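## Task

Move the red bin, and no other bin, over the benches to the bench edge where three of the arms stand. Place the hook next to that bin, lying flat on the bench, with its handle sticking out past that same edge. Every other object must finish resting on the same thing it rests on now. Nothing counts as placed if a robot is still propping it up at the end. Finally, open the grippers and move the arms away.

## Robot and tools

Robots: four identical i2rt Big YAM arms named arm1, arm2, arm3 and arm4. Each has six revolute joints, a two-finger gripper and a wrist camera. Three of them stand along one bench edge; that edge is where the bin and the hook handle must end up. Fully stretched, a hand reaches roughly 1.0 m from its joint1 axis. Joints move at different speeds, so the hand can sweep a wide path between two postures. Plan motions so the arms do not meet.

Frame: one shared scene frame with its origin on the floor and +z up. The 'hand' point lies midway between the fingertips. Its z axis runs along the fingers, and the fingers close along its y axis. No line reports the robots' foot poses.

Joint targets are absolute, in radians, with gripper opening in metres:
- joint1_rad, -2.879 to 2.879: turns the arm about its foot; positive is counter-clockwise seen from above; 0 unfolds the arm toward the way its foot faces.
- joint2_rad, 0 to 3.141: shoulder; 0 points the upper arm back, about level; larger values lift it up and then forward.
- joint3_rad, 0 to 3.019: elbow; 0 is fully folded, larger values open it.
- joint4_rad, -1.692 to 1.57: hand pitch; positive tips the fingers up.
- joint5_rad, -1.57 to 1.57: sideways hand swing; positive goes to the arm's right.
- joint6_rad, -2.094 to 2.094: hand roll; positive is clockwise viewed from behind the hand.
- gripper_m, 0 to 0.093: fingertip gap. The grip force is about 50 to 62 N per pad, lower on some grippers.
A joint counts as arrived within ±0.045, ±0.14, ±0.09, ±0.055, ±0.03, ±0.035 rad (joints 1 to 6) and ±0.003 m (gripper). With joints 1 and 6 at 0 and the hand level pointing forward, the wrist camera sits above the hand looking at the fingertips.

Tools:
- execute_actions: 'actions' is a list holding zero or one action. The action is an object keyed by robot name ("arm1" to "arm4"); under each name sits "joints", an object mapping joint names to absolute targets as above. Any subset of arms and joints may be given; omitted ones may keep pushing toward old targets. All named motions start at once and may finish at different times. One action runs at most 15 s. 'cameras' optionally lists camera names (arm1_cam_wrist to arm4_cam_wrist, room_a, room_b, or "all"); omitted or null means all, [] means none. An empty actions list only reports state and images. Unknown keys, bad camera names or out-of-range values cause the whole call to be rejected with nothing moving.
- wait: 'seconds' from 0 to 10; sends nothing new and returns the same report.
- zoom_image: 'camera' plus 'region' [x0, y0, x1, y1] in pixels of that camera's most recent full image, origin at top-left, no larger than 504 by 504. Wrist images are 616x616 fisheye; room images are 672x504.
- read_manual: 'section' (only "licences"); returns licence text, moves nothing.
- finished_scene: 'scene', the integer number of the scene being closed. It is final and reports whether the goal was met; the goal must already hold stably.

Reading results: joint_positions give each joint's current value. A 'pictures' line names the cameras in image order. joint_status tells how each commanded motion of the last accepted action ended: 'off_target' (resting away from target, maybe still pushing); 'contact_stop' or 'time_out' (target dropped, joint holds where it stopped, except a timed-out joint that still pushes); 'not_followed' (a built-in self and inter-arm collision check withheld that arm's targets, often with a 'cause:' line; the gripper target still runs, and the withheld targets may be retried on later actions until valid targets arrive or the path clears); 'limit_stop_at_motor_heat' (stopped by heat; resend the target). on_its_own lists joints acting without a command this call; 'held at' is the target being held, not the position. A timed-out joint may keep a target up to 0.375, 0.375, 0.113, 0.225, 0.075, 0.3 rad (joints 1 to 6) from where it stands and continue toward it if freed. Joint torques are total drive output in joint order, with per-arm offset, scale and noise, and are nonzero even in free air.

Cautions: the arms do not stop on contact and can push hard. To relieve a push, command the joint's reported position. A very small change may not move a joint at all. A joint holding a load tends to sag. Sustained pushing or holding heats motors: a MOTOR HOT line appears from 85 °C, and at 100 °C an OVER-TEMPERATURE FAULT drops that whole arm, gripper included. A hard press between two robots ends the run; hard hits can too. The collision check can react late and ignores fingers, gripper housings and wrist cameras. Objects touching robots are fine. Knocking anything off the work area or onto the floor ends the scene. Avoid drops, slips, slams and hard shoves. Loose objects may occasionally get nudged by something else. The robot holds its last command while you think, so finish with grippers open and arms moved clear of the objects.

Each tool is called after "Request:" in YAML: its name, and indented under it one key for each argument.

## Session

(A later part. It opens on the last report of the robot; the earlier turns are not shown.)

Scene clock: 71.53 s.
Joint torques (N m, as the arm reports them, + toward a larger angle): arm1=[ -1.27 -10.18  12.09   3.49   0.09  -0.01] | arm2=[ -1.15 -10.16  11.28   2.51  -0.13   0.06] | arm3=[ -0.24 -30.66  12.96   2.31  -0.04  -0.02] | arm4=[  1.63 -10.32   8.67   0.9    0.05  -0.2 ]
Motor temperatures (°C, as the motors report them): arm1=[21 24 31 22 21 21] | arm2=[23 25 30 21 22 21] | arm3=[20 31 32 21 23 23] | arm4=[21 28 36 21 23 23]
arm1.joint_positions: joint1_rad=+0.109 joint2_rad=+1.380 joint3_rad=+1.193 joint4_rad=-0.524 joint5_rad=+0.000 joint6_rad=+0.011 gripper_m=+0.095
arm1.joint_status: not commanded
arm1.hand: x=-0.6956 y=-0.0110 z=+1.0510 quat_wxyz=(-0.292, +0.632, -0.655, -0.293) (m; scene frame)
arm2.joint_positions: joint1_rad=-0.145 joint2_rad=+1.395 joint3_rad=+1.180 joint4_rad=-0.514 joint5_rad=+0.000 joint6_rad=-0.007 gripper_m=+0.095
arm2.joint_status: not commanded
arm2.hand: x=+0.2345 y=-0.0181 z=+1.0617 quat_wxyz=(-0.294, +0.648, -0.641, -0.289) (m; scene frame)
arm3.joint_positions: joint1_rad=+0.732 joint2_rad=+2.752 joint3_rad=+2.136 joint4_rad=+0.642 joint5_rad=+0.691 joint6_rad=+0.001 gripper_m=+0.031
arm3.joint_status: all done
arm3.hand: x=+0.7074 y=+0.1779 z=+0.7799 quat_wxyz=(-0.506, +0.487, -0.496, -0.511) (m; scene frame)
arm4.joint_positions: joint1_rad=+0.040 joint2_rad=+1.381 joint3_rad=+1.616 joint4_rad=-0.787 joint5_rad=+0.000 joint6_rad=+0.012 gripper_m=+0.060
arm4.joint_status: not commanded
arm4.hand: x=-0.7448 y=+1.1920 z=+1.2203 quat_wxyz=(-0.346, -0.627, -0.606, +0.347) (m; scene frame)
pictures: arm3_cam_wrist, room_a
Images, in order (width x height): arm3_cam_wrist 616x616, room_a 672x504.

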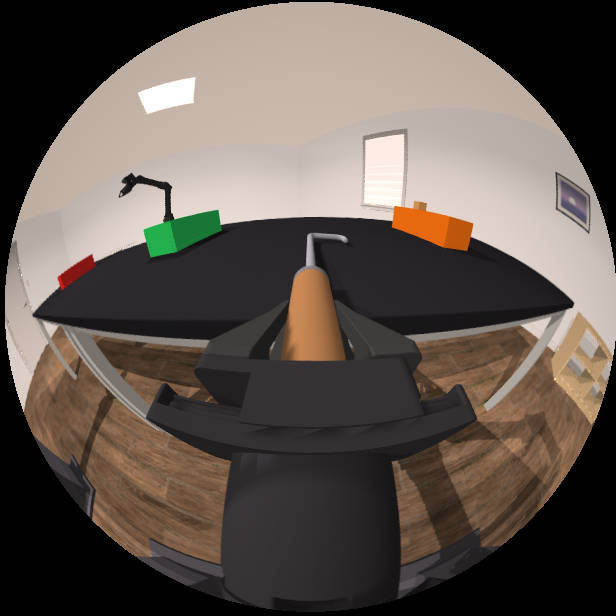

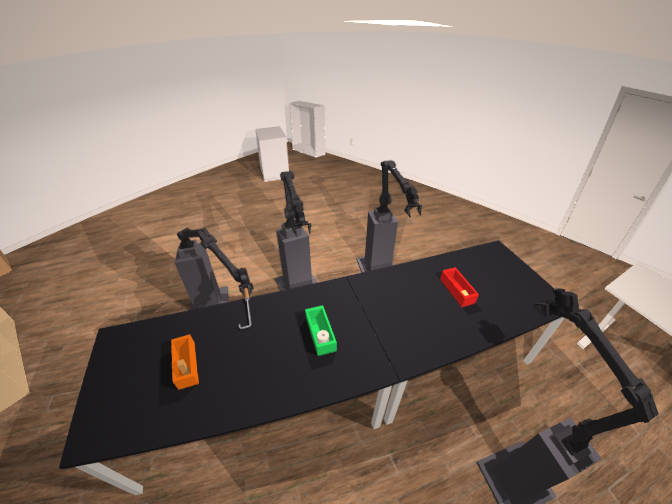

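Request:
execute_actions:
  actions:
    - {"arm3":{"joints":{"gripper_m":0.093}}}
  cameras: []

Request:
execute_actions:
  actions:
    - {"arm3":{"joints":{"joint2_rad":2.2}},"arm2":{"joints":{"joint2_rad":2.45,"joint3_rad":2.05,"joint4_rad":0.7,"joint5_rad":-0.67}}}
  cameras: []

Request:
execute_actions:
  actions:
    - {"arm3":{"joints":{"joint1_rad":-0.3,"joint2_rad":1.2,"joint3_rad":1.2,"joint4_rad":-0.5,"joint5_rad":0}},"arm2":{"joints":{"joint1_rad":-0.81,"joint2_rad":2.62}}}
  cameras: ["arm2_cam_wrist"]

Scene clock: 78.60 s.
Joint torques (N m, as the arm reports them, + toward a larger angle): arm1=[ -1.21 -10.2   12.08   3.49   0.09  -0.01] | arm2=[ -1.36 -10.57  11.34   2.64  -0.13   0.03] | arm3=[ -0.3  -30.62  12.99   2.33  -0.06  -0.05] | arm4=[  1.59 -10.34   8.67   0.89   0.05  -0.2 ]
Motor temperatures (°C, as the motors report them): arm1=[21 24 32 22 21 21] | arm2=[23 25 30 21 22 21] | arm3=[20 31 32 21 23 23] | arm4=[21 27 34 21 23 23]
arm1.joint_positions: joint1_rad=+0.109 joint2_rad=+1.380 joint3_rad=+1.193 joint4_rad=-0.524 joint5_rad=+0.000 joint6_rad=+0.011 gripper_m=+0.095
arm1.joint_status: not commanded
arm1.hand: x=-0.6956 y=-0.0110 z=+1.0510 quat_wxyz=(-0.292, +0.632, -0.655, -0.293) (m; scene frame)
arm2.joint_positions: joint1_rad=-0.145 joint2_rad=+1.395 joint3_rad=+1.180 joint4_rad=-0.514 joint5_rad=+0.000 joint6_rad=-0.007 gripper_m=+0.095
arm2.joint_status: not commanded
arm2.hand: x=+0.2345 y=-0.0181 z=+1.0617 quat_wxyz=(-0.294, +0.648, -0.641, -0.289) (m; scene frame)
arm3.joint_positions: joint1_rad=+0.732 joint2_rad=+2.747 joint3_rad=+2.136 joint4_rad=+0.642 joint5_rad=+0.691 joint6_rad=+0.001 gripper_m=+0.093
arm3.joint_status: all done
arm3.hand: x=+0.7070 y=+0.1783 z=+0.7843 quat_wxyz=(-0.506, +0.486, -0.496, -0.512) (m; scene frame)
arm4.joint_positions: joint1_rad=+0.040 joint2_rad=+1.381 joint3_rad=+1.616 joint4_rad=-0.787 joint5_rad=+0.000 joint6_rad=+0.012 gripper_m=+0.060
arm4.joint_status: not commanded
arm4.hand: x=-0.7448 y=+1.1920 z=+1.2203 quat_wxyz=(-0.346, -0.627, -0.606, +0.347) (m; scene frame)
pictures: none
No camera images: the call's "cameras" was empty. Leave "cameras" out to get every camera's image.

Scene clock: 80.60 s.
Joint torques (N m, as the arm reports them, + toward a larger angle): arm1=[ -1.26 -10.16  12.08   3.49   0.09  -0.01] | arm2=[ -1.03 -21.81  12.68   2.48  -0.13   0.02] | arm3=[ -0.29 -26.85  11.63   1.34  -0.29  -0.08] | arm4=[  1.63 -10.32   8.67   0.89   0.05  -0.2 ]
Motor temperatures (°C, as the motors report them): arm1=[21 24 32 22 21 21] | arm2=[23 25 31 21 22 21] | arm3=[20 31 31 21 23 23] | arm4=[21 27 34 21 23 23]
arm1.joint_positions: joint1_rad=+0.109 joint2_rad=+1.380 joint3_rad=+1.193 joint4_rad=-0.524 joint5_rad=+0.000 joint6_rad=+0.011 gripper_m=+0.095
arm1.joint_status: not commanded
arm1.hand: x=-0.6956 y=-0.0110 z=+1.0510 quat_wxyz=(-0.292, +0.632, -0.655, -0.293) (m; scene frame)
arm2.joint_positions: joint1_rad=-0.145 joint2_rad=+2.443 joint3_rad=+2.005 joint4_rad=+0.687 joint5_rad=-0.668 joint6_rad=-0.006 gripper_m=+0.095
arm2.joint_status: all done
arm2.hand: x=+0.1280 y=+0.3074 z=+1.0046 quat_wxyz=(-0.389, +0.594, -0.222, -0.668) (m; scene frame)
arm3.joint_positions: joint1_rad=+0.732 joint2_rad=+2.203 joint3_rad=+2.165 joint4_rad=+0.651 joint5_rad=+0.691 joint6_rad=+0.001 gripper_m=+0.093
arm3.joint_status: all done
arm3.hand: x=+0.7463 y=+0.1215 z=+1.2830 quat_wxyz=(-0.500, +0.262, -0.452, -0.691) (m; scene frame)
arm4.joint_positions: joint1_rad=+0.040 joint2_rad=+1.381 joint3_rad=+1.616 joint4_rad=-0.787 joint5_rad=+0.000 joint6_rad=+0.012 gripper_m=+0.060
arm4.joint_status: not commanded
arm4.hand: x=-0.7448 y=+1.1920 z=+1.2203 quat_wxyz=(-0.346, -0.627, -0.606, +0.347) (m; scene frame)
pictures: none
No camera images: the call's "cameras" was empty. Leave "cameras" out to get every camera's image.

Scene clock: 82.70 s.
Joint torques (N m, as the arm reports them, + toward a larger angle): arm1=[ -1.25 -10.18  12.08   3.5    0.09  -0.01] | arm2=[ -0.79 -22.88  10.35   2.38  -0.09   0.03] | arm3=[ 0.28 -9.61 11.33  1.76 -0.09 -0.03] | arm4=[  1.62 -10.34   8.67   0.9    0.05  -0.2 ]
Motor temperatures (°C, as the motors report them): arm1=[21 24 32 22 21 21] | arm2=[23 26 31 21 22 21] | arm3=[20 31 31 21 23 23] | arm4=[21 26 34 21 23 23]
arm1.joint_positions: joint1_rad=+0.109 joint2_rad=+1.380 joint3_rad=+1.193 joint4_rad=-0.524 joint5_rad=+0.000 joint6_rad=+0.011 gripper_m=+0.095
arm1.joint_status: not commanded
arm1.hand: x=-0.6956 y=-0.0110 z=+1.0510 quat_wxyz=(-0.292, +0.632, -0.655, -0.293) (m; scene frame)
arm2.joint_positions: joint1_rad=-0.804 joint2_rad=+2.615 joint3_rad=+2.025 joint4_rad=+0.694 joint5_rad=-0.670 joint6_rad=-0.005 gripper_m=+0.095
arm2.joint_status: all done
arm2.hand: x=+0.7072 y=+0.1882 z=+0.8666 quat_wxyz=(-0.537, +0.498, -0.455, -0.506) (m; scene frame)
arm3.joint_positions: joint1_rad=-0.293 joint2_rad=+1.191 joint3_rad=+1.208 joint4_rad=-0.493 joint5_rad=+0.003 joint6_rad=+0.001 gripper_m=+0.093
arm3.joint_status: all done
arm3.hand: x=+1.3831 y=-0.0911 z=+1.1850 quat_wxyz=(-0.430, +0.491, -0.694, -0.303) (m; scene frame)
arm4.joint_positions: joint1_rad=+0.040 joint2_rad=+1.381 joint3_rad=+1.616 joint4_rad=-0.787 joint5_rad=+0.000 joint6_rad=+0.012 gripper_m=+0.060
arm4.joint_status: not commanded
arm4.hand: x=-0.7448 y=+1.1920 z=+1.2203 quat_wxyz=(-0.346, -0.627, -0.606, +0.347) (m; scene frame)
pictures: arm2_cam_wrist
Images, in order (width x height): arm2_cam_wrist 616x616.

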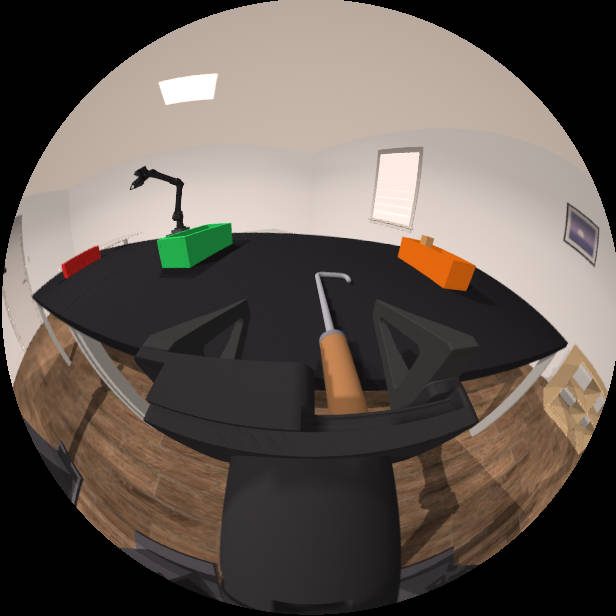

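Request:
execute_actions:
  actions:
    - {"arm2":{"joints":{"joint1_rad":-0.84,"joint2_rad":2.725,"joint5_rad":-0.71}}}
  cameras: ["arm2_cam_wrist"]

Scene clock: 87.10 s.
Joint torques (N m, as the arm reports them, + toward a larger angle): arm1=[ -1.26 -10.15  12.09   3.5    0.09  -0.01] | arm2=[ -0.95 -22.18   9.84   2.34  -0.21   0.03] | arm3=[ 0.2  -9.13 11.28  1.91 -0.09 -0.02] | arm4=[  1.6  -10.31   8.67   0.89   0.05  -0.2 ]
Motor temperatures (°C, as the motors report them): arm1=[21 24 32 22 21 21] | arm2=[23 27 30 21 22 21] | arm3=[20 29 31 21 23 23] | arm4=[21 26 33 21 23 23]
arm1.joint_positions: joint1_rad=+0.109 joint2_rad=+1.380 joint3_rad=+1.193 joint4_rad=-0.524 joint5_rad=+0.000 joint6_rad=+0.011 gripper_m=+0.095
arm1.joint_status: not commanded
arm1.hand: x=-0.6956 y=-0.0110 z=+1.0510 quat_wxyz=(-0.292, +0.632, -0.655, -0.293) (m; scene frame)
arm2.joint_positions: joint1_rad=-0.835 joint2_rad=+2.720 joint3_rad=+2.025 joint4_rad=+0.694 joint5_rad=-0.708 joint6_rad=-0.005 gripper_m=+0.095
arm2.joint_status: all done
arm2.hand: x=+0.7185 y=+0.1653 z=+0.7747 quat_wxyz=(-0.500, +0.505, -0.491, -0.504) (m; scene frame)
arm3.joint_positions: joint1_rad=-0.293 joint2_rad=+1.191 joint3_rad=+1.208 joint4_rad=-0.493 joint5_rad=+0.003 joint6_rad=+0.001 gripper_m=+0.093
arm3.joint_status: not commanded
arm3.hand: x=+1.3831 y=-0.0911 z=+1.1850 quat_wxyz=(-0.430, +0.491, -0.694, -0.303) (m; scene frame)
arm4.joint_positions: joint1_rad=+0.040 joint2_rad=+1.381 joint3_rad=+1.616 joint4_rad=-0.787 joint5_rad=+0.000 joint6_rad=+0.012 gripper_m=+0.060
arm4.joint_status: not commanded
arm4.hand: x=-0.7448 y=+1.1920 z=+1.2203 quat_wxyz=(-0.346, -0.627, -0.606, +0.347) (m; scene frame)
pictures: arm2_cam_wrist
Images, in order (width x height): arm2_cam_wrist 616x616.

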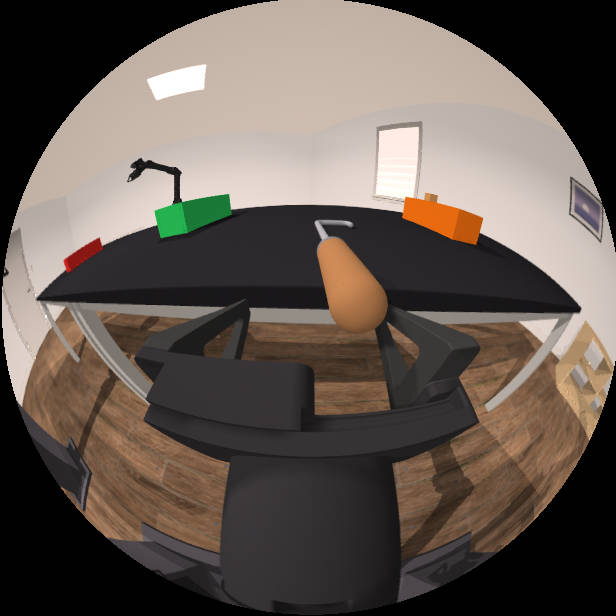

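Request:
execute_actions:
  actions:
    - {"arm2":{"joints":{"joint2_rad":2.79,"joint3_rad":2.27,"joint4_rad":0.57,"joint1_rad":-0.85,"joint5_rad":-0.74}}}
  cameras: ["arm2_cam_wrist"]

Scene clock: 93.53 s.
Joint torques (N m, as the arm reports them, + toward a larger angle): arm1=[ -1.23 -10.2   12.09   3.5    0.09  -0.01] | arm2=[ -2.02 -22.96  11.68   1.75  -0.17   0.03] | arm3=[-0.02 -9.25 11.24  1.82 -0.11 -0.04] | arm4=[  1.6  -10.3    8.67   0.89   0.05  -0.2 ]
Motor temperatures (°C, as the motors report them): arm1=[21 24 32 22 21 21] | arm2=[23 28 30 21 22 21] | arm3=[20 28 31 21 23 23] | arm4=[21 26 33 21 23 23]
arm1.joint_positions: joint1_rad=+0.109 joint2_rad=+1.380 joint3_rad=+1.193 joint4_rad=-0.524 joint5_rad=+0.000 joint6_rad=+0.011 gripper_m=+0.095
arm1.joint_status: not commanded
arm1.hand: x=-0.6956 y=-0.0110 z=+1.0510 quat_wxyz=(-0.292, +0.632, -0.655, -0.293) (m; scene frame)
arm2.joint_positions: joint1_rad=-0.836 joint2_rad=+2.771 joint3_rad=+2.233 joint4_rad=+0.579 joint5_rad=-0.738 joint6_rad=-0.005 gripper_m=+0.095
arm2.joint_status: all done
arm2.hand: x=+0.7381 y=+0.1941 z=+0.8120 quat_wxyz=(-0.506, +0.511, -0.469, -0.512) (m; scene frame)
arm3.joint_positions: joint1_rad=-0.293 joint2_rad=+1.191 joint3_rad=+1.208 joint4_rad=-0.493 joint5_rad=+0.003 joint6_rad=+0.001 gripper_m=+0.093
arm3.joint_status: not commanded
arm3.hand: x=+1.3831 y=-0.0911 z=+1.1850 quat_wxyz=(-0.430, +0.491, -0.694, -0.303) (m; scene frame)
arm4.joint_positions: joint1_rad=+0.040 joint2_rad=+1.381 joint3_rad=+1.616 joint4_rad=-0.787 joint5_rad=+0.000 joint6_rad=+0.012 gripper_m=+0.060
arm4.joint_status: not commanded
arm4.hand: x=-0.7448 y=+1.1920 z=+1.2203 quat_wxyz=(-0.346, -0.627, -0.606, +0.347) (m; scene frame)
pictures: arm2_cam_wrist
Images, in order (width x height): arm2_cam_wrist 616x616.

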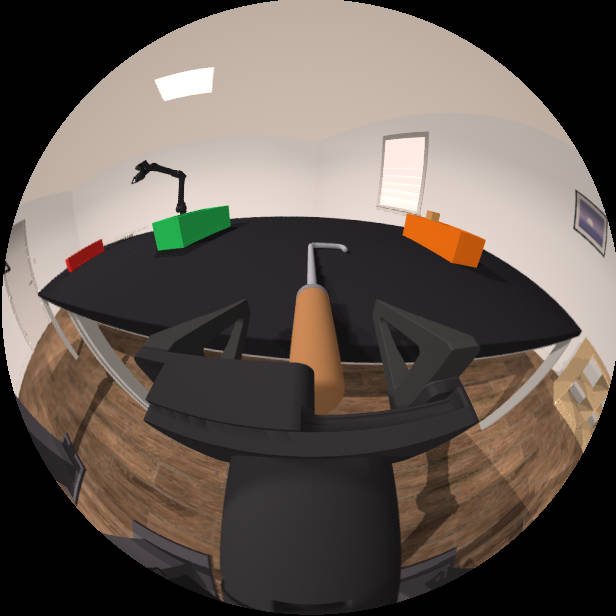

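Slightly high.

Request:
execute_actions:
  actions:
    - {"arm2":{"joints":{"joint3_rad":2.21,"joint4_rad":0.55}}}
  cameras: []

Request:
execute_actions:
  actions:
    - {"arm2":{"joints":{"gripper_m":0}}}
  cameras: ["arm2_cam_wrist"]

Scene clock: 97.83 s.
Joint torques (N m, as the arm reports them, + toward a larger angle): arm1=[ -1.29 -10.16  12.09   3.49   0.09  -0.01] | arm2=[ -1.64 -22.23   8.1    1.67  -0.18   0.03] | arm3=[ 0.07 -9.26 11.24  1.79 -0.09 -0.03] | arm4=[  1.62 -10.31   8.67   0.89   0.05  -0.2 ]
Motor temperatures (°C, as the motors report them): arm1=[21 25 32 22 21 21] | arm2=[23 29 30 21 22 21] | arm3=[20 28 30 21 23 23] | arm4=[21 25 33 21 23 23]
arm1.joint_positions: joint1_rad=+0.109 joint2_rad=+1.380 joint3_rad=+1.193 joint4_rad=-0.524 joint5_rad=+0.000 joint6_rad=+0.011 gripper_m=+0.095
arm1.joint_status: not commanded
arm1.hand: x=-0.6956 y=-0.0110 z=+1.0510 quat_wxyz=(-0.292, +0.632, -0.655, -0.293) (m; scene frame)
arm2.joint_positions: joint1_rad=-0.836 joint2_rad=+2.771 joint3_rad=+2.218 joint4_rad=+0.560 joint5_rad=-0.738 joint6_rad=-0.005 gripper_m=+0.095
arm2.joint_status: all done
arm2.hand: x=+0.7365 y=+0.1921 z=+0.8005 quat_wxyz=(-0.495, +0.512, -0.481, -0.511) (m; scene frame)
arm3.joint_positions: joint1_rad=-0.293 joint2_rad=+1.191 joint3_rad=+1.208 joint4_rad=-0.493 joint5_rad=+0.003 joint6_rad=+0.001 gripper_m=+0.093
arm3.joint_status: not commanded
arm3.hand: x=+1.3831 y=-0.0911 z=+1.1850 quat_wxyz=(-0.430, +0.491, -0.694, -0.303) (m; scene frame)
arm4.joint_positions: joint1_rad=+0.040 joint2_rad=+1.381 joint3_rad=+1.616 joint4_rad=-0.787 joint5_rad=+0.000 joint6_rad=+0.012 gripper_m=+0.060
arm4.joint_status: not commanded
arm4.hand: x=-0.7448 y=+1.1920 z=+1.2203 quat_wxyz=(-0.346, -0.627, -0.606, +0.347) (m; scene frame)
pictures: none
No camera images: the call's "cameras" was empty. Leave "cameras" out to get every camera's image.

Scene clock: 98.57 s.
Joint torques (N m, as the arm reports them, + toward a larger angle): arm1=[ -1.26 -10.17  12.08   3.5    0.09  -0.01] | arm2=[ -1.47 -22.55   8.13   1.71  -0.14   0.02] | arm3=[ 0.19 -9.14 11.24  1.83 -0.1  -0.03] | arm4=[  1.62 -10.34   8.66   0.89   0.05  -0.2 ]
Motor temperatures (°C, as the motors report them): arm1=[21 25 32 22 21 21] | arm2=[23 29 30 21 22 21] | arm3=[20 27 30 21 23 23] | arm4=[21 25 33 21 23 23]
arm1.joint_positions: joint1_rad=+0.109 joint2_rad=+1.380 joint3_rad=+1.193 joint4_rad=-0.524 joint5_rad=+0.000 joint6_rad=+0.011 gripper_m=+0.095
arm1.joint_status: not commanded
arm1.hand: x=-0.6956 y=-0.0110 z=+1.0510 quat_wxyz=(-0.292, +0.632, -0.655, -0.293) (m; scene frame)
arm2.joint_positions: joint1_rad=-0.837 joint2_rad=+2.771 joint3_rad=+2.218 joint4_rad=+0.560 joint5_rad=-0.739 joint6_rad=-0.004 gripper_m=+0.031
arm2.joint_status: gripper_m off_target (ended at +0.031, target +0.000)
arm2.hand: x=+0.7369 y=+0.1917 z=+0.8005 quat_wxyz=(-0.494, +0.512, -0.481, -0.511) (m; scene frame)
arm3.joint_positions: joint1_rad=-0.293 joint2_rad=+1.191 joint3_rad=+1.208 joint4_rad=-0.493 joint5_rad=+0.003 joint6_rad=+0.001 gripper_m=+0.093
arm3.joint_status: not commanded
arm3.hand: x=+1.3831 y=-0.0911 z=+1.1850 quat_wxyz=(-0.430, +0.491, -0.694, -0.303) (m; scene frame)
arm4.joint_positions: joint1_rad=+0.040 joint2_rad=+1.381 joint3_rad=+1.616 joint4_rad=-0.787 joint5_rad=+0.000 joint6_rad=+0.012 gripper_m=+0.060
arm4.joint_status: not commanded
arm4.hand: x=-0.7448 y=+1.1920 z=+1.2203 quat_wxyz=(-0.346, -0.627, -0.606, +0.347) (m; scene frame)
pictures: arm2_cam_wrist
Images, in order (width x height): arm2_cam_wrist 616x616.

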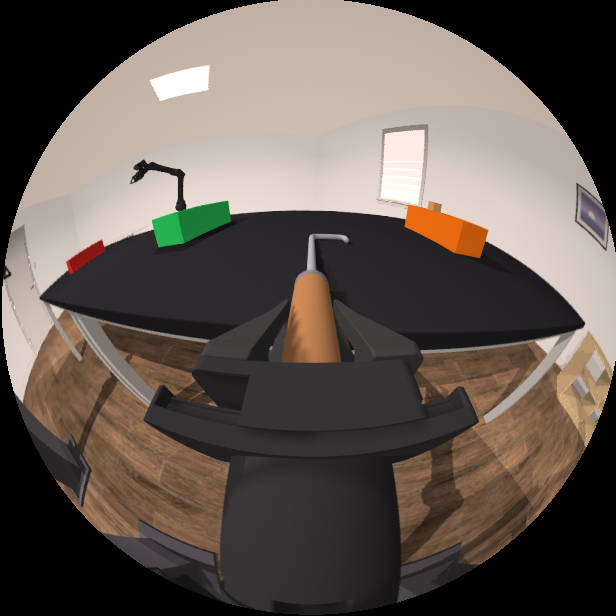

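Request:
execute_actions:
  actions:
    - {"arm2":{"joints":{"joint2_rad":2.44,"joint3_rad":2.25,"joint4_rad":0.3}},"arm1":{"joints":{"joint2_rad":2.3,"joint3_rad":1.86,"joint4_rad":0.77,"joint5_rad":-0.635}}}
  cameras: []

Request:
execute_actions:
  actions:
    - {"arm2":{"joints":{"joint1_rad":0.55,"joint5_rad":0.7}}}
  cameras: []

Request:
execute_actions:
  actions:
    - {"arm2":{"joints":{"joint2_rad":2.75,"joint4_rad":0.58}}}
  cameras: ["arm2_cam_wrist","room_a"]

Scene clock: 107.43 s.
Joint torques (N m, as the arm reports them, + toward a larger angle): arm1=[ -1.12 -24.06  14.77   3.36   0.1    0.01] | arm2=[ -1.53 -24.33  12.2    2.56  -0.14   0.01] | arm3=[ 0.01 -9.23 11.23  1.79 -0.09 -0.05] | arm4=[  1.61 -10.35   8.68   0.89   0.05  -0.2 ]
Motor temperatures (°C, as the motors report them): arm1=[21 25 33 22 21 21] | arm2=[23 31 30 21 22 21] | arm3=[20 27 30 21 23 23] | arm4=[21 25 32 21 23 23]
arm1.joint_positions: joint1_rad=+0.109 joint2_rad=+2.314 joint3_rad=+1.810 joint4_rad=+0.748 joint5_rad=-0.632 joint6_rad=+0.011 gripper_m=+0.095
arm1.joint_status: all done
arm1.hand: x=-0.7914 y=+0.2814 z=+0.9961 quat_wxyz=(-0.395, +0.582, -0.254, -0.664) (m; scene frame)
arm2.joint_positions: joint1_rad=-0.841 joint2_rad=+2.457 joint3_rad=+2.218 joint4_rad=+0.288 joint5_rad=-0.739 joint6_rad=-0.002 gripper_m=+0.031
arm2.joint_status: all done
arm2.hand: x=+0.7423 y=+0.1912 z=+1.0329 quat_wxyz=(-0.510, +0.509, -0.468, -0.512) (m; scene frame)
arm3.joint_positions: joint1_rad=-0.293 joint2_rad=+1.191 joint3_rad=+1.208 joint4_rad=-0.493 joint5_rad=+0.003 joint6_rad=+0.001 gripper_m=+0.093
arm3.joint_status: not commanded
arm3.hand: x=+1.3831 y=-0.0911 z=+1.1850 quat_wxyz=(-0.430, +0.491, -0.694, -0.303) (m; scene frame)
arm4.joint_positions: joint1_rad=+0.040 joint2_rad=+1.381 joint3_rad=+1.616 joint4_rad=-0.787 joint5_rad=+0.000 joint6_rad=+0.012 gripper_m=+0.060
arm4.joint_status: not commanded
arm4.hand: x=-0.7448 y=+1.1920 z=+1.2203 quat_wxyz=(-0.346, -0.627, -0.606, +0.347) (m; scene frame)
pictures: none
No camera images: the call's "cameras" was empty. Leave "cameras" out to get every camera's image.

Scene clock: 110.03 s.
Joint torques (N m, as the arm reports them, + toward a larger angle): arm1=[ -1.19 -23.72  14.85   3.39   0.1    0.01] | arm2=[ -0.63 -24.38  12.2    2.61  -0.22   0.04] | arm3=[ 0.58 -9.38 11.26  1.76 -0.09 -0.06] | arm4=[  1.63 -10.33   8.66   0.89   0.05  -0.2 ]
Motor temperatures (°C, as the motors report them): arm1=[21 26 34 22 21 21] | arm2=[23 31 30 21 22 21] | arm3=[20 27 30 21 23 23] | arm4=[21 25 32 21 23 23]
arm1.joint_positions: joint1_rad=+0.109 joint2_rad=+2.314 joint3_rad=+1.810 joint4_rad=+0.748 joint5_rad=-0.632 joint6_rad=+0.011 gripper_m=+0.095
arm1.joint_status: not commanded
arm1.hand: x=-0.7914 y=+0.2814 z=+0.9961 quat_wxyz=(-0.395, +0.582, -0.254, -0.664) (m; scene frame)
arm2.joint_positions: joint1_rad=+0.546 joint2_rad=+2.456 joint3_rad=+2.218 joint4_rad=+0.288 joint5_rad=+0.701 joint6_rad=-0.004 gripper_m=+0.031
arm2.joint_status: all done
arm2.hand: x=-0.2755 y=+0.1937 z=+1.0291 quat_wxyz=(-0.508, +0.480, -0.496, -0.515) (m; scene frame)
arm3.joint_positions: joint1_rad=-0.293 joint2_rad=+1.191 joint3_rad=+1.208 joint4_rad=-0.493 joint5_rad=+0.003 joint6_rad=+0.001 gripper_m=+0.093
arm3.joint_status: not commanded
arm3.hand: x=+1.3831 y=-0.0911 z=+1.1850 quat_wxyz=(-0.430, +0.491, -0.694, -0.303) (m; scene frame)
arm4.joint_positions: joint1_rad=+0.040 joint2_rad=+1.381 joint3_rad=+1.616 joint4_rad=-0.787 joint5_rad=+0.000 joint6_rad=+0.012 gripper_m=+0.060
arm4.joint_status: not commanded
arm4.hand: x=-0.7448 y=+1.1920 z=+1.2203 quat_wxyz=(-0.346, -0.627, -0.606, +0.347) (m; scene frame)
pictures: none
No camera images: the call's "cameras" was empty. Leave "cameras" out to get every camera's image.

Scene clock: 111.37 s.
Joint torques (N m, as the arm reports them, + toward a larger angle): arm1=[ -1.19 -23.72  14.84   3.4    0.1    0.01] | arm2=[ -0.73 -25.49  10.24   2.41  -0.13   0.05] | arm3=[ 0.12 -9.41 11.25  1.85 -0.09 -0.04] | arm4=[  1.61 -10.29   8.67   0.89   0.05  -0.2 ]
Motor temperatures (°C, as the motors report them): arm1=[21 26 34 22 21 21] | arm2=[23 31 30 21 22 21] | arm3=[20 27 30 21 23 23] | arm4=[21 25 32 21 23 23]
arm1.joint_positions: joint1_rad=+0.109 joint2_rad=+2.314 joint3_rad=+1.810 joint4_rad=+0.748 joint5_rad=-0.632 joint6_rad=+0.011 gripper_m=+0.095
arm1.joint_status: not commanded
arm1.hand: x=-0.7914 y=+0.2814 z=+0.9961 quat_wxyz=(-0.395, +0.582, -0.254, -0.664) (m; scene frame)
arm2.joint_positions: joint1_rad=+0.546 joint2_rad=+2.771 joint3_rad=+2.231 joint4_rad=+0.573 joint5_rad=+0.700 joint6_rad=-0.006 gripper_m=+0.031
arm2.joint_status: all done
arm2.hand: x=-0.2734 y=+0.1938 z=+0.8052 quat_wxyz=(-0.507, +0.487, -0.496, -0.509) (m; scene frame)
arm3.joint_positions: joint1_rad=-0.293 joint2_rad=+1.191 joint3_rad=+1.208 joint4_rad=-0.493 joint5_rad=+0.003 joint6_rad=+0.001 gripper_m=+0.093
arm3.joint_status: not commanded
arm3.hand: x=+1.3831 y=-0.0911 z=+1.1850 quat_wxyz=(-0.430, +0.491, -0.694, -0.303) (m; scene frame)
arm4.joint_positions: joint1_rad=+0.040 joint2_rad=+1.381 joint3_rad=+1.616 joint4_rad=-0.787 joint5_rad=+0.000 joint6_rad=+0.012 gripper_m=+0.060
arm4.joint_status: not commanded
arm4.hand: x=-0.7448 y=+1.1920 z=+1.2203 quat_wxyz=(-0.346, -0.627, -0.606, +0.347) (m; scene frame)
pictures: arm2_cam_wrist, room_a
Images, in order (width x height): arm2_cam_wrist 616x616, room_a 672x504.

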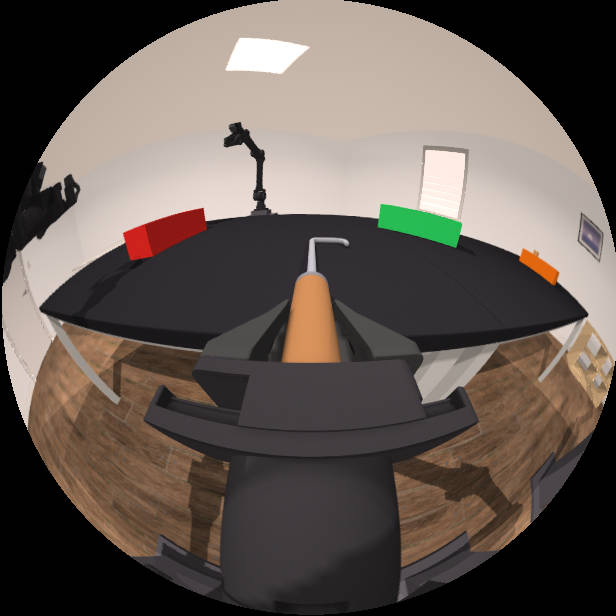

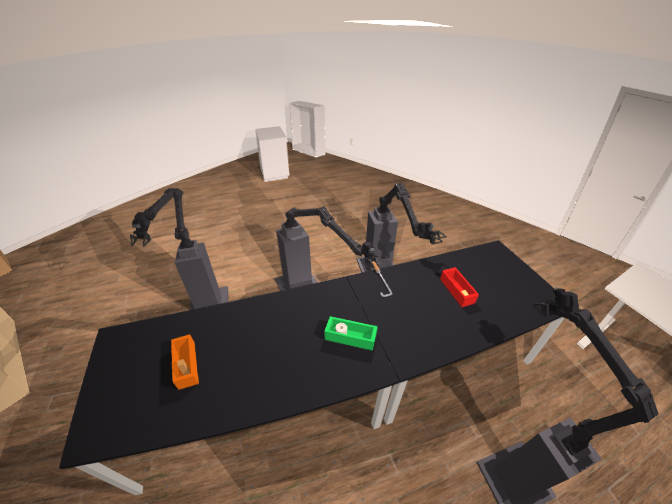

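Request:
execute_actions:
  actions:
    - {"arm2":{"joints":{"gripper_m":0.093}}}
  cameras: []

Request:
execute_actions:
  actions:
    - {"arm2":{"joints":{"joint2_rad":2.3}}}
  cameras: []

Request:
execute_actions:
  actions:
    - {"arm2":{"joints":{"joint1_rad":-0.3,"joint2_rad":1.2,"joint3_rad":1.2,"joint4_rad":-0.5,"joint5_rad":0}},"arm1":{"joints":{"joint1_rad":-0.515,"joint2_rad":2.5,"joint3_rad":1.9,"joint4_rad":0.66}}}
  cameras: ["arm1_cam_wrist"]

Scene clock: 117.63 s.
Joint torques (N m, as the arm reports them, + toward a larger angle): arm1=[ -1.21 -23.68  14.85   3.39   0.1    0.01] | arm2=[ -0.45 -23.82  10.37   2.38  -0.14   0.02] | arm3=[ 0.14 -9.15 11.18  1.9  -0.1  -0.05] | arm4=[  1.63 -10.3    8.67   0.9    0.05  -0.2 ]
Motor temperatures (°C, as the motors report them): arm1=[21 28 35 22 21 21] | arm2=[23 32 30 21 22 21] | arm3=[20 26 30 21 23 23] | arm4=[21 25 33 21 23 23]
arm1.joint_positions: joint1_rad=+0.109 joint2_rad=+2.314 joint3_rad=+1.810 joint4_rad=+0.748 joint5_rad=-0.632 joint6_rad=+0.011 gripper_m=+0.095
arm1.joint_status: not commanded
arm1.hand: x=-0.7914 y=+0.2814 z=+0.9961 quat_wxyz=(-0.395, +0.582, -0.254, -0.664) (m; scene frame)
arm2.joint_positions: joint1_rad=+0.546 joint2_rad=+2.750 joint3_rad=+2.231 joint4_rad=+0.573 joint5_rad=+0.700 joint6_rad=-0.005 gripper_m=+0.093
arm2.joint_status: all done
arm2.hand: x=-0.2749 y=+0.1954 z=+0.8247 quat_wxyz=(-0.508, +0.480, -0.496, -0.516) (m; scene frame)
arm3.joint_positions: joint1_rad=-0.293 joint2_rad=+1.191 joint3_rad=+1.208 joint4_rad=-0.493 joint5_rad=+0.003 joint6_rad=+0.001 gripper_m=+0.093
arm3.joint_status: not commanded
arm3.hand: x=+1.3831 y=-0.0911 z=+1.1850 quat_wxyz=(-0.430, +0.491, -0.694, -0.303) (m; scene frame)
arm4.joint_positions: joint1_rad=+0.040 joint2_rad=+1.381 joint3_rad=+1.616 joint4_rad=-0.787 joint5_rad=+0.000 joint6_rad=+0.012 gripper_m=+0.060
arm4.joint_status: not commanded
arm4.hand: x=-0.7448 y=+1.1920 z=+1.2203 quat_wxyz=(-0.346, -0.627, -0.606, +0.347) (m; scene frame)
pictures: none
No camera images: the call's "cameras" was empty. Leave "cameras" out to get every camera's image.

Scene clock: 119.57 s.
Joint torques (N m, as the arm reports them, + toward a larger angle): arm1=[ -1.18 -23.71  14.85   3.4    0.1    0.01] | arm2=[ -0.43 -22.58   9.92   1.64  -0.35   0.  ] | arm3=[ 0.16 -9.08 11.22  1.85 -0.12 -0.06] | arm4=[  1.65 -10.34   8.67   0.89   0.05  -0.2 ]
Motor temperatures (°C, as the motors report them): arm1=[21 28 35 22 21 21] | arm2=[23 32 30 21 22 21] | arm3=[20 26 31 21 23 23] | arm4=[21 25 33 21 23 23]
arm1.joint_positions: joint1_rad=+0.109 joint2_rad=+2.314 joint3_rad=+1.810 joint4_rad=+0.748 joint5_rad=-0.632 joint6_rad=+0.011 gripper_m=+0.095
arm1.joint_status: not commanded
arm1.hand: x=-0.7914 y=+0.2814 z=+0.9961 quat_wxyz=(-0.395, +0.582, -0.254, -0.664) (m; scene frame)
arm2.joint_positions: joint1_rad=+0.546 joint2_rad=+2.301 joint3_rad=+2.245 joint4_rad=+0.584 joint5_rad=+0.700 joint6_rad=-0.005 gripper_m=+0.093
arm2.joint_status: all done
arm2.hand: x=-0.2447 y=+0.1534 z=+1.2401 quat_wxyz=(-0.505, +0.298, -0.464, -0.664) (m; scene frame)
arm3.joint_positions: joint1_rad=-0.293 joint2_rad=+1.191 joint3_rad=+1.208 joint4_rad=-0.493 joint5_rad=+0.003 joint6_rad=+0.001 gripper_m=+0.093
arm3.joint_status: not commanded
arm3.hand: x=+1.3831 y=-0.0911 z=+1.1850 quat_wxyz=(-0.430, +0.491, -0.694, -0.303) (m; scene frame)
arm4.joint_positions: joint1_rad=+0.040 joint2_rad=+1.381 joint3_rad=+1.616 joint4_rad=-0.787 joint5_rad=+0.000 joint6_rad=+0.012 gripper_m=+0.060
arm4.joint_status: not commanded
arm4.hand: x=-0.7448 y=+1.1920 z=+1.2203 quat_wxyz=(-0.346, -0.627, -0.606, +0.347) (m; scene frame)
pictures: none
No camera images: the call's "cameras" was empty. Leave "cameras" out to get every camera's image.

Scene clock: 121.70 s.
Joint torques (N m, as the arm reports them, + toward a larger angle): arm1=[ -0.43 -24.24  11.84   2.28   0.11   0.01] | arm2=[ 0.19 -7.36  9.68  1.8  -0.2  -0.01] | arm3=[ 0.37 -9.28 11.22  1.85 -0.13 -0.04] | arm4=[  1.63 -10.33   8.67   0.89   0.05  -0.2 ]
Motor temperatures (°C, as the motors report them): arm1=[21 28 35 22 21 21] | arm2=[23 32 30 21 22 21] | arm3=[20 26 31 21 23 23] | arm4=[21 25 33 21 23 23]
arm1.joint_positions: joint1_rad=-0.515 joint2_rad=+2.509 joint3_rad=+1.876 joint4_rad=+0.667 joint5_rad=-0.635 joint6_rad=+0.010 gripper_m=+0.095
arm1.joint_status: all done
arm1.hand: x=-0.2568 y=+0.1799 z=+0.8444 quat_wxyz=(-0.509, +0.493, -0.496, -0.502) (m; scene frame)
arm2.joint_positions: joint1_rad=-0.307 joint2_rad=+1.193 joint3_rad=+1.207 joint4_rad=-0.490 joint5_rad=+0.001 joint6_rad=-0.003 gripper_m=+0.093
arm2.joint_status: all done
arm2.hand: x=+0.3222 y=-0.0595 z=+1.1924 quat_wxyz=(-0.401, +0.553, -0.648, -0.337) (m; scene frame)
arm3.joint_positions: joint1_rad=-0.293 joint2_rad=+1.191 joint3_rad=+1.208 joint4_rad=-0.493 joint5_rad=+0.003 joint6_rad=+0.001 gripper_m=+0.093
arm3.joint_status: not commanded
arm3.hand: x=+1.3831 y=-0.0911 z=+1.1850 quat_wxyz=(-0.430, +0.491, -0.694, -0.303) (m; scene frame)
arm4.joint_positions: joint1_rad=+0.040 joint2_rad=+1.381 joint3_rad=+1.616 joint4_rad=-0.787 joint5_rad=+0.000 joint6_rad=+0.012 gripper_m=+0.060
arm4.joint_status: not commanded
arm4.hand: x=-0.7448 y=+1.1920 z=+1.2203 quat_wxyz=(-0.346, -0.627, -0.606, +0.347) (m; scene frame)
pictures: arm1_cam_wrist
Images, in order (width x height): arm1_cam_wrist 616x616.

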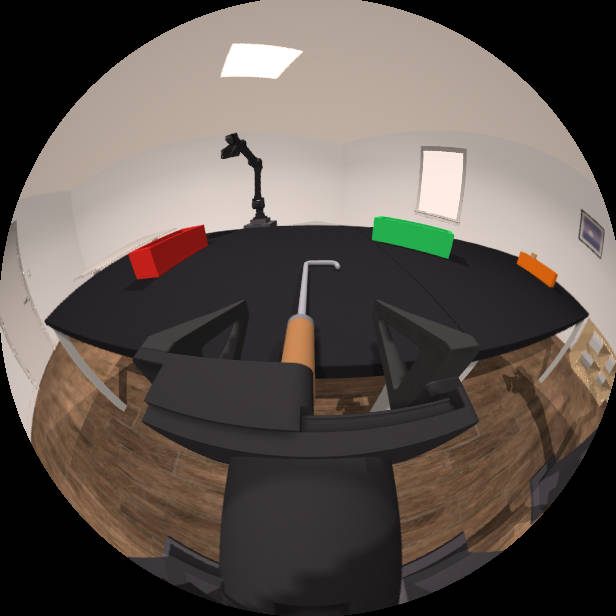

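Request:
execute_actions:
  actions:
    - {"arm1":{"joints":{"joint1_rad":-0.5,"joint2_rad":2.58,"joint4_rad":0.73}}}
  cameras: ["arm1_cam_wrist"]

Scene clock: 128.13 s.
Joint torques (N m, as the arm reports them, + toward a larger angle): arm1=[  0.14 -21.76  11.74   3.53   0.11   0.01] | arm2=[ 0.18 -7.63  9.52  1.81 -0.19  0.01] | arm3=[ 0.1  -9.31 11.29  1.82 -0.1  -0.04] | arm4=[  1.63 -10.33   8.67   0.89   0.05  -0.2 ]
Motor temperatures (°C, as the motors report them): arm1=[21 30 35 22 21 21] | arm2=[23 30 30 21 22 21] | arm3=[20 26 31 21 23 23] | arm4=[21 25 33 21 23 23]
arm1.joint_positions: joint1_rad=-0.510 joint2_rad=+2.549 joint3_rad=+1.876 joint4_rad=+0.706 joint5_rad=-0.635 joint6_rad=+0.010 gripper_m=+0.095
arm1.joint_status: all done
arm1.hand: x=-0.2624 y=+0.1797 z=+0.8184 quat_wxyz=(-0.507, +0.494, -0.495, -0.503) (m; scene frame)
arm2.joint_positions: joint1_rad=-0.307 joint2_rad=+1.193 joint3_rad=+1.207 joint4_rad=-0.490 joint5_rad=+0.001 joint6_rad=-0.003 gripper_m=+0.093
arm2.joint_status: not commanded
arm2.hand: x=+0.3222 y=-0.0595 z=+1.1924 quat_wxyz=(-0.401, +0.553, -0.648, -0.337) (m; scene frame)
arm3.joint_positions: joint1_rad=-0.293 joint2_rad=+1.191 joint3_rad=+1.208 joint4_rad=-0.493 joint5_rad=+0.003 joint6_rad=+0.001 gripper_m=+0.093
arm3.joint_status: not commanded
arm3.hand: x=+1.3831 y=-0.0911 z=+1.1850 quat_wxyz=(-0.430, +0.491, -0.694, -0.303) (m; scene frame)
arm4.joint_positions: joint1_rad=+0.040 joint2_rad=+1.381 joint3_rad=+1.616 joint4_rad=-0.787 joint5_rad=+0.000 joint6_rad=+0.012 gripper_m=+0.060
arm4.joint_status: not commanded
arm4.hand: x=-0.7448 y=+1.1920 z=+1.2203 quat_wxyz=(-0.346, -0.627, -0.606, +0.347) (m; scene frame)
pictures: arm1_cam_wrist
Images, in order (width x height): arm1_cam_wrist 616x616.

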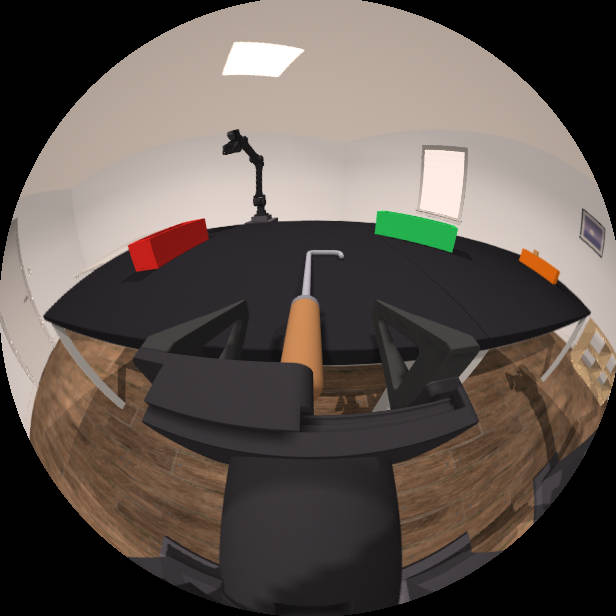

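Request:
execute_actions:
  actions:
    - {"arm1":{"joints":{"joint1_rad":-0.49,"joint2_rad":2.615}}}
  cameras: []

Request:
execute_actions:
  actions:
    - {"arm1":{"joints":{"gripper_m":0}}}
  cameras: ["arm1_cam_wrist"]

Scene clock: 132.50 s.
Joint torques (N m, as the arm reports them, + toward a larger angle): arm1=[  0.64 -21.45  11.43   3.53   0.1    0.  ] | arm2=[-0.36 -7.36  9.5   1.78 -0.17 -0.03] | arm3=[ 0.21 -9.63 11.24  1.81 -0.1  -0.03] | arm4=[  1.6  -10.35   8.67   0.89   0.05  -0.2 ]
Motor temperatures (°C, as the motors report them): arm1=[21 30 34 22 21 21] | arm2=[23 29 30 21 22 21] | arm3=[20 26 31 21 23 23] | arm4=[21 25 33 21 23 23]
arm1.joint_positions: joint1_rad=-0.498 joint2_rad=+2.583 joint3_rad=+1.876 joint4_rad=+0.708 joint5_rad=-0.635 joint6_rad=+0.010 gripper_m=+0.095
arm1.joint_status: all done
arm1.hand: x=-0.2739 y=+0.1824 z=+0.7892 quat_wxyz=(-0.493, +0.499, -0.503, -0.504) (m; scene frame)
arm2.joint_positions: joint1_rad=-0.307 joint2_rad=+1.193 joint3_rad=+1.207 joint4_rad=-0.490 joint5_rad=+0.001 joint6_rad=-0.003 gripper_m=+0.093
arm2.joint_status: not commanded
arm2.hand: x=+0.3222 y=-0.0595 z=+1.1924 quat_wxyz=(-0.401, +0.553, -0.648, -0.337) (m; scene frame)
arm3.joint_positions: joint1_rad=-0.293 joint2_rad=+1.191 joint3_rad=+1.208 joint4_rad=-0.493 joint5_rad=+0.003 joint6_rad=+0.001 gripper_m=+0.093
arm3.joint_status: not commanded
arm3.hand: x=+1.3831 y=-0.0911 z=+1.1850 quat_wxyz=(-0.430, +0.491, -0.694, -0.303) (m; scene frame)
arm4.joint_positions: joint1_rad=+0.040 joint2_rad=+1.381 joint3_rad=+1.616 joint4_rad=-0.787 joint5_rad=+0.000 joint6_rad=+0.012 gripper_m=+0.060
arm4.joint_status: not commanded
arm4.hand: x=-0.7448 y=+1.1920 z=+1.2203 quat_wxyz=(-0.346, -0.627, -0.606, +0.347) (m; scene frame)
pictures: none
No camera images: the call's "cameras" was empty. Leave "cameras" out to get every camera's image.

Scene clock: 133.23 s.
Joint torques (N m, as the arm reports them, + toward a larger angle): arm1=[ -0.04 -21.43  11.41   3.5    0.08   0.01] | arm2=[ 0.09 -7.29  9.54  1.9  -0.17  0.  ] | arm3=[ 0.16 -9.23 11.26  1.76 -0.09 -0.03] | arm4=[  1.62 -10.33   8.67   0.89   0.05  -0.2 ]
Motor temperatures (°C, as the motors report them): arm1=[21 30 34 22 21 21] | arm2=[23 29 30 21 22 21] | arm3=[20 26 31 21 23 23] | arm4=[21 25 33 21 23 23]
arm1.joint_positions: joint1_rad=-0.498 joint2_rad=+2.583 joint3_rad=+1.876 joint4_rad=+0.709 joint5_rad=-0.634 joint6_rad=+0.009 gripper_m=+0.031
arm1.joint_status: gripper_m off_target (ended at +0.031, target +0.000)
joint sent to its limit — the command would take arm1.gripper_m past its lower limit, so that joint was sent only as far as its limit.
arm1.hand: x=-0.2741 y=+0.1826 z=+0.7895 quat_wxyz=(-0.493, +0.499, -0.503, -0.504) (m; scene frame)
arm2.joint_positions: joint1_rad=-0.307 joint2_rad=+1.193 joint3_rad=+1.207 joint4_rad=-0.490 joint5_rad=+0.001 joint6_rad=-0.003 gripper_m=+0.093
arm2.joint_status: not commanded
arm2.hand: x=+0.3222 y=-0.0595 z=+1.1924 quat_wxyz=(-0.401, +0.553, -0.648, -0.337) (m; scene frame)
arm3.joint_positions: joint1_rad=-0.293 joint2_rad=+1.191 joint3_rad=+1.208 joint4_rad=-0.493 joint5_rad=+0.003 joint6_rad=+0.001 gripper_m=+0.093
arm3.joint_status: not commanded
arm3.hand: x=+1.3831 y=-0.0911 z=+1.1850 quat_wxyz=(-0.430, +0.491, -0.694, -0.303) (m; scene frame)
arm4.joint_positions: joint1_rad=+0.040 joint2_rad=+1.381 joint3_rad=+1.616 joint4_rad=-0.787 joint5_rad=+0.000 joint6_rad=+0.012 gripper_m=+0.060
arm4.joint_status: not commanded
arm4.hand: x=-0.7448 y=+1.1920 z=+1.2203 quat_wxyz=(-0.346, -0.627, -0.606, +0.347) (m; scene frame)
pictures: arm1_cam_wrist
Images, in order (width x height): arm1_cam_wrist 616x616.

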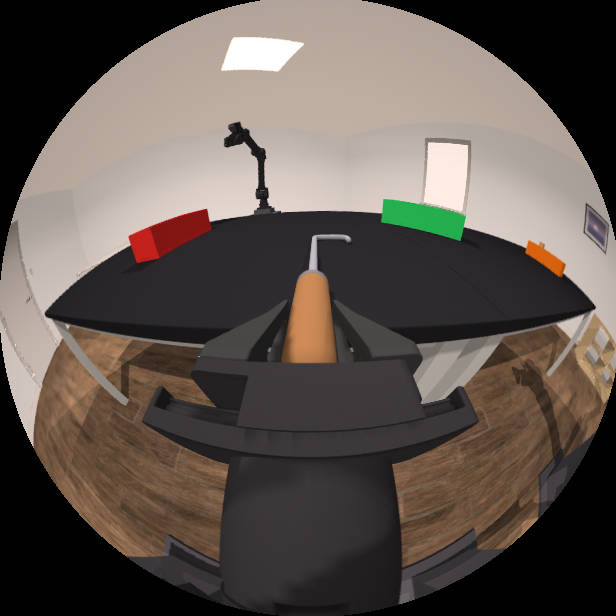

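Request:
execute_actions:
  actions:
    - {"arm1":{"joints":{"joint2_rad":2.0,"joint3_rad":1.47,"joint4_rad":0.6}}}
  cameras: []

Request:
execute_actions:
  actions:
    - {"arm1":{"joints":{"joint1_rad":0.16,"joint5_rad":0,"joint6_rad":1.57}}}
  cameras: ["arm1_cam_wrist","arm4_cam_wrist","room_a"]

Scene clock: 139.87 s.
Joint torques (N m, as the arm reports them, + toward a larger angle): arm1=[  0.   -19.11  10.8    2.8    0.08   0.16] | arm2=[-0.28 -7.61  9.59  1.88 -0.19  0.  ] | arm3=[ 0.36 -9.34 11.21  1.78 -0.1  -0.04] | arm4=[  1.62 -10.33   8.67   0.88   0.05  -0.2 ]
Motor temperatures (°C, as the motors report them): arm1=[21 30 34 22 21 21] | arm2=[23 28 30 21 22 21] | arm3=[20 26 31 21 23 23] | arm4=[21 25 33 21 23 23]
arm1.joint_positions: joint1_rad=-0.497 joint2_rad=+1.998 joint3_rad=+1.464 joint4_rad=+0.594 joint5_rad=-0.634 joint6_rad=-0.004 gripper_m=+0.031
arm1.joint_status: all done
arm1.hand: x=-0.3316 y=+0.1029 z=+1.0293 quat_wxyz=(-0.517, +0.499, -0.479, -0.504) (m; scene frame)
arm2.joint_positions: joint1_rad=-0.307 joint2_rad=+1.193 joint3_rad=+1.207 joint4_rad=-0.490 joint5_rad=+0.001 joint6_rad=-0.003 gripper_m=+0.093
arm2.joint_status: not commanded
arm2.hand: x=+0.3222 y=-0.0595 z=+1.1924 quat_wxyz=(-0.401, +0.553, -0.648, -0.337) (m; scene frame)
arm3.joint_positions: joint1_rad=-0.293 joint2_rad=+1.191 joint3_rad=+1.208 joint4_rad=-0.493 joint5_rad=+0.003 joint6_rad=+0.001 gripper_m=+0.093
arm3.joint_status: not commanded
arm3.hand: x=+1.3831 y=-0.0911 z=+1.1850 quat_wxyz=(-0.430, +0.491, -0.694, -0.303) (m; scene frame)
arm4.joint_positions: joint1_rad=+0.040 joint2_rad=+1.381 joint3_rad=+1.616 joint4_rad=-0.787 joint5_rad=+0.000 joint6_rad=+0.012 gripper_m=+0.060
arm4.joint_status: not commanded
arm4.hand: x=-0.7448 y=+1.1920 z=+1.2203 quat_wxyz=(-0.346, -0.627, -0.606, +0.347) (m; scene frame)
pictures: none
No camera images: the call's "cameras" was empty. Leave "cameras" out to get every camera's image.

Scene clock: 143.33 s.
Joint torques (N m, as the arm reports them, + toward a larger angle): arm1=[ -0.29 -20.25  11.61   3.23   0.06   0.69] | arm2=[-0.04 -6.98  9.6   1.79 -0.17 -0.03] | arm3=[ 0.1  -9.15 11.3   1.83 -0.1  -0.05] | arm4=[  1.6  -10.34   8.67   0.89   0.05  -0.2 ]
Motor temperatures (°C, as the motors report them): arm1=[21 30 34 22 21 21] | arm2=[23 28 30 21 22 21] | arm3=[20 26 31 21 23 23] | arm4=[21 25 33 21 23 23]
arm1.joint_positions: joint1_rad=+0.156 joint2_rad=+2.012 joint3_rad=+1.455 joint4_rad=+0.588 joint5_rad=+0.001 joint6_rad=+1.509 gripper_m=+0.031
arm1.joint_status: joint6_rad time_out (moved +1.513 of +1.574); the others done
arm1.on_its_own: joint6_rad reads +1.509 and still pushes toward +1.570 since a time_out
arm1.hand: x=-0.7292 y=+0.2254 z=+1.0163 quat_wxyz=(-0.011, +0.028, -0.697, -0.716) (m; scene frame)
arm2.joint_positions: joint1_rad=-0.307 joint2_rad=+1.193 joint3_rad=+1.207 joint4_rad=-0.490 joint5_rad=+0.001 joint6_rad=-0.003 gripper_m=+0.093
arm2.joint_status: not commanded
arm2.hand: x=+0.3222 y=-0.0595 z=+1.1924 quat_wxyz=(-0.401, +0.553, -0.648, -0.337) (m; scene frame)
arm3.joint_positions: joint1_rad=-0.293 joint2_rad=+1.191 joint3_rad=+1.208 joint4_rad=-0.493 joint5_rad=+0.003 joint6_rad=+0.001 gripper_m=+0.093
arm3.joint_status: not commanded
arm3.hand: x=+1.3831 y=-0.0911 z=+1.1850 quat_wxyz=(-0.430, +0.491, -0.694, -0.303) (m; scene frame)
arm4.joint_positions: joint1_rad=+0.040 joint2_rad=+1.381 joint3_rad=+1.616 joint4_rad=-0.787 joint5_rad=+0.000 joint6_rad=+0.012 gripper_m=+0.060
arm4.joint_status: not commanded
arm4.hand: x=-0.7448 y=+1.1920 z=+1.2203 quat_wxyz=(-0.346, -0.627, -0.606, +0.347) (m; scene frame)
pictures: arm1_cam_wrist, arm4_cam_wrist, room_a
Images, in order (width x height): arm1_cam_wrist 616x616, arm4_cam_wrist 616x616, room_a 672x504.

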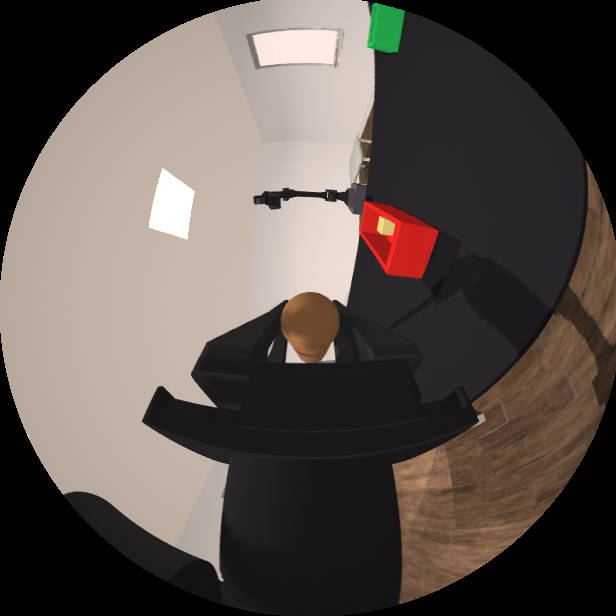

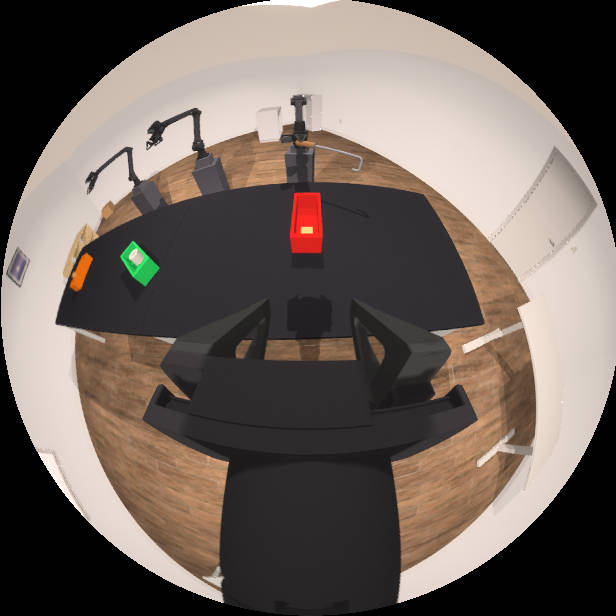

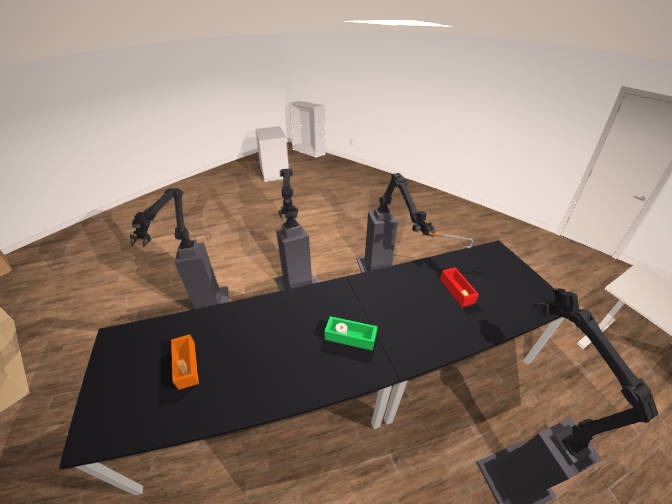

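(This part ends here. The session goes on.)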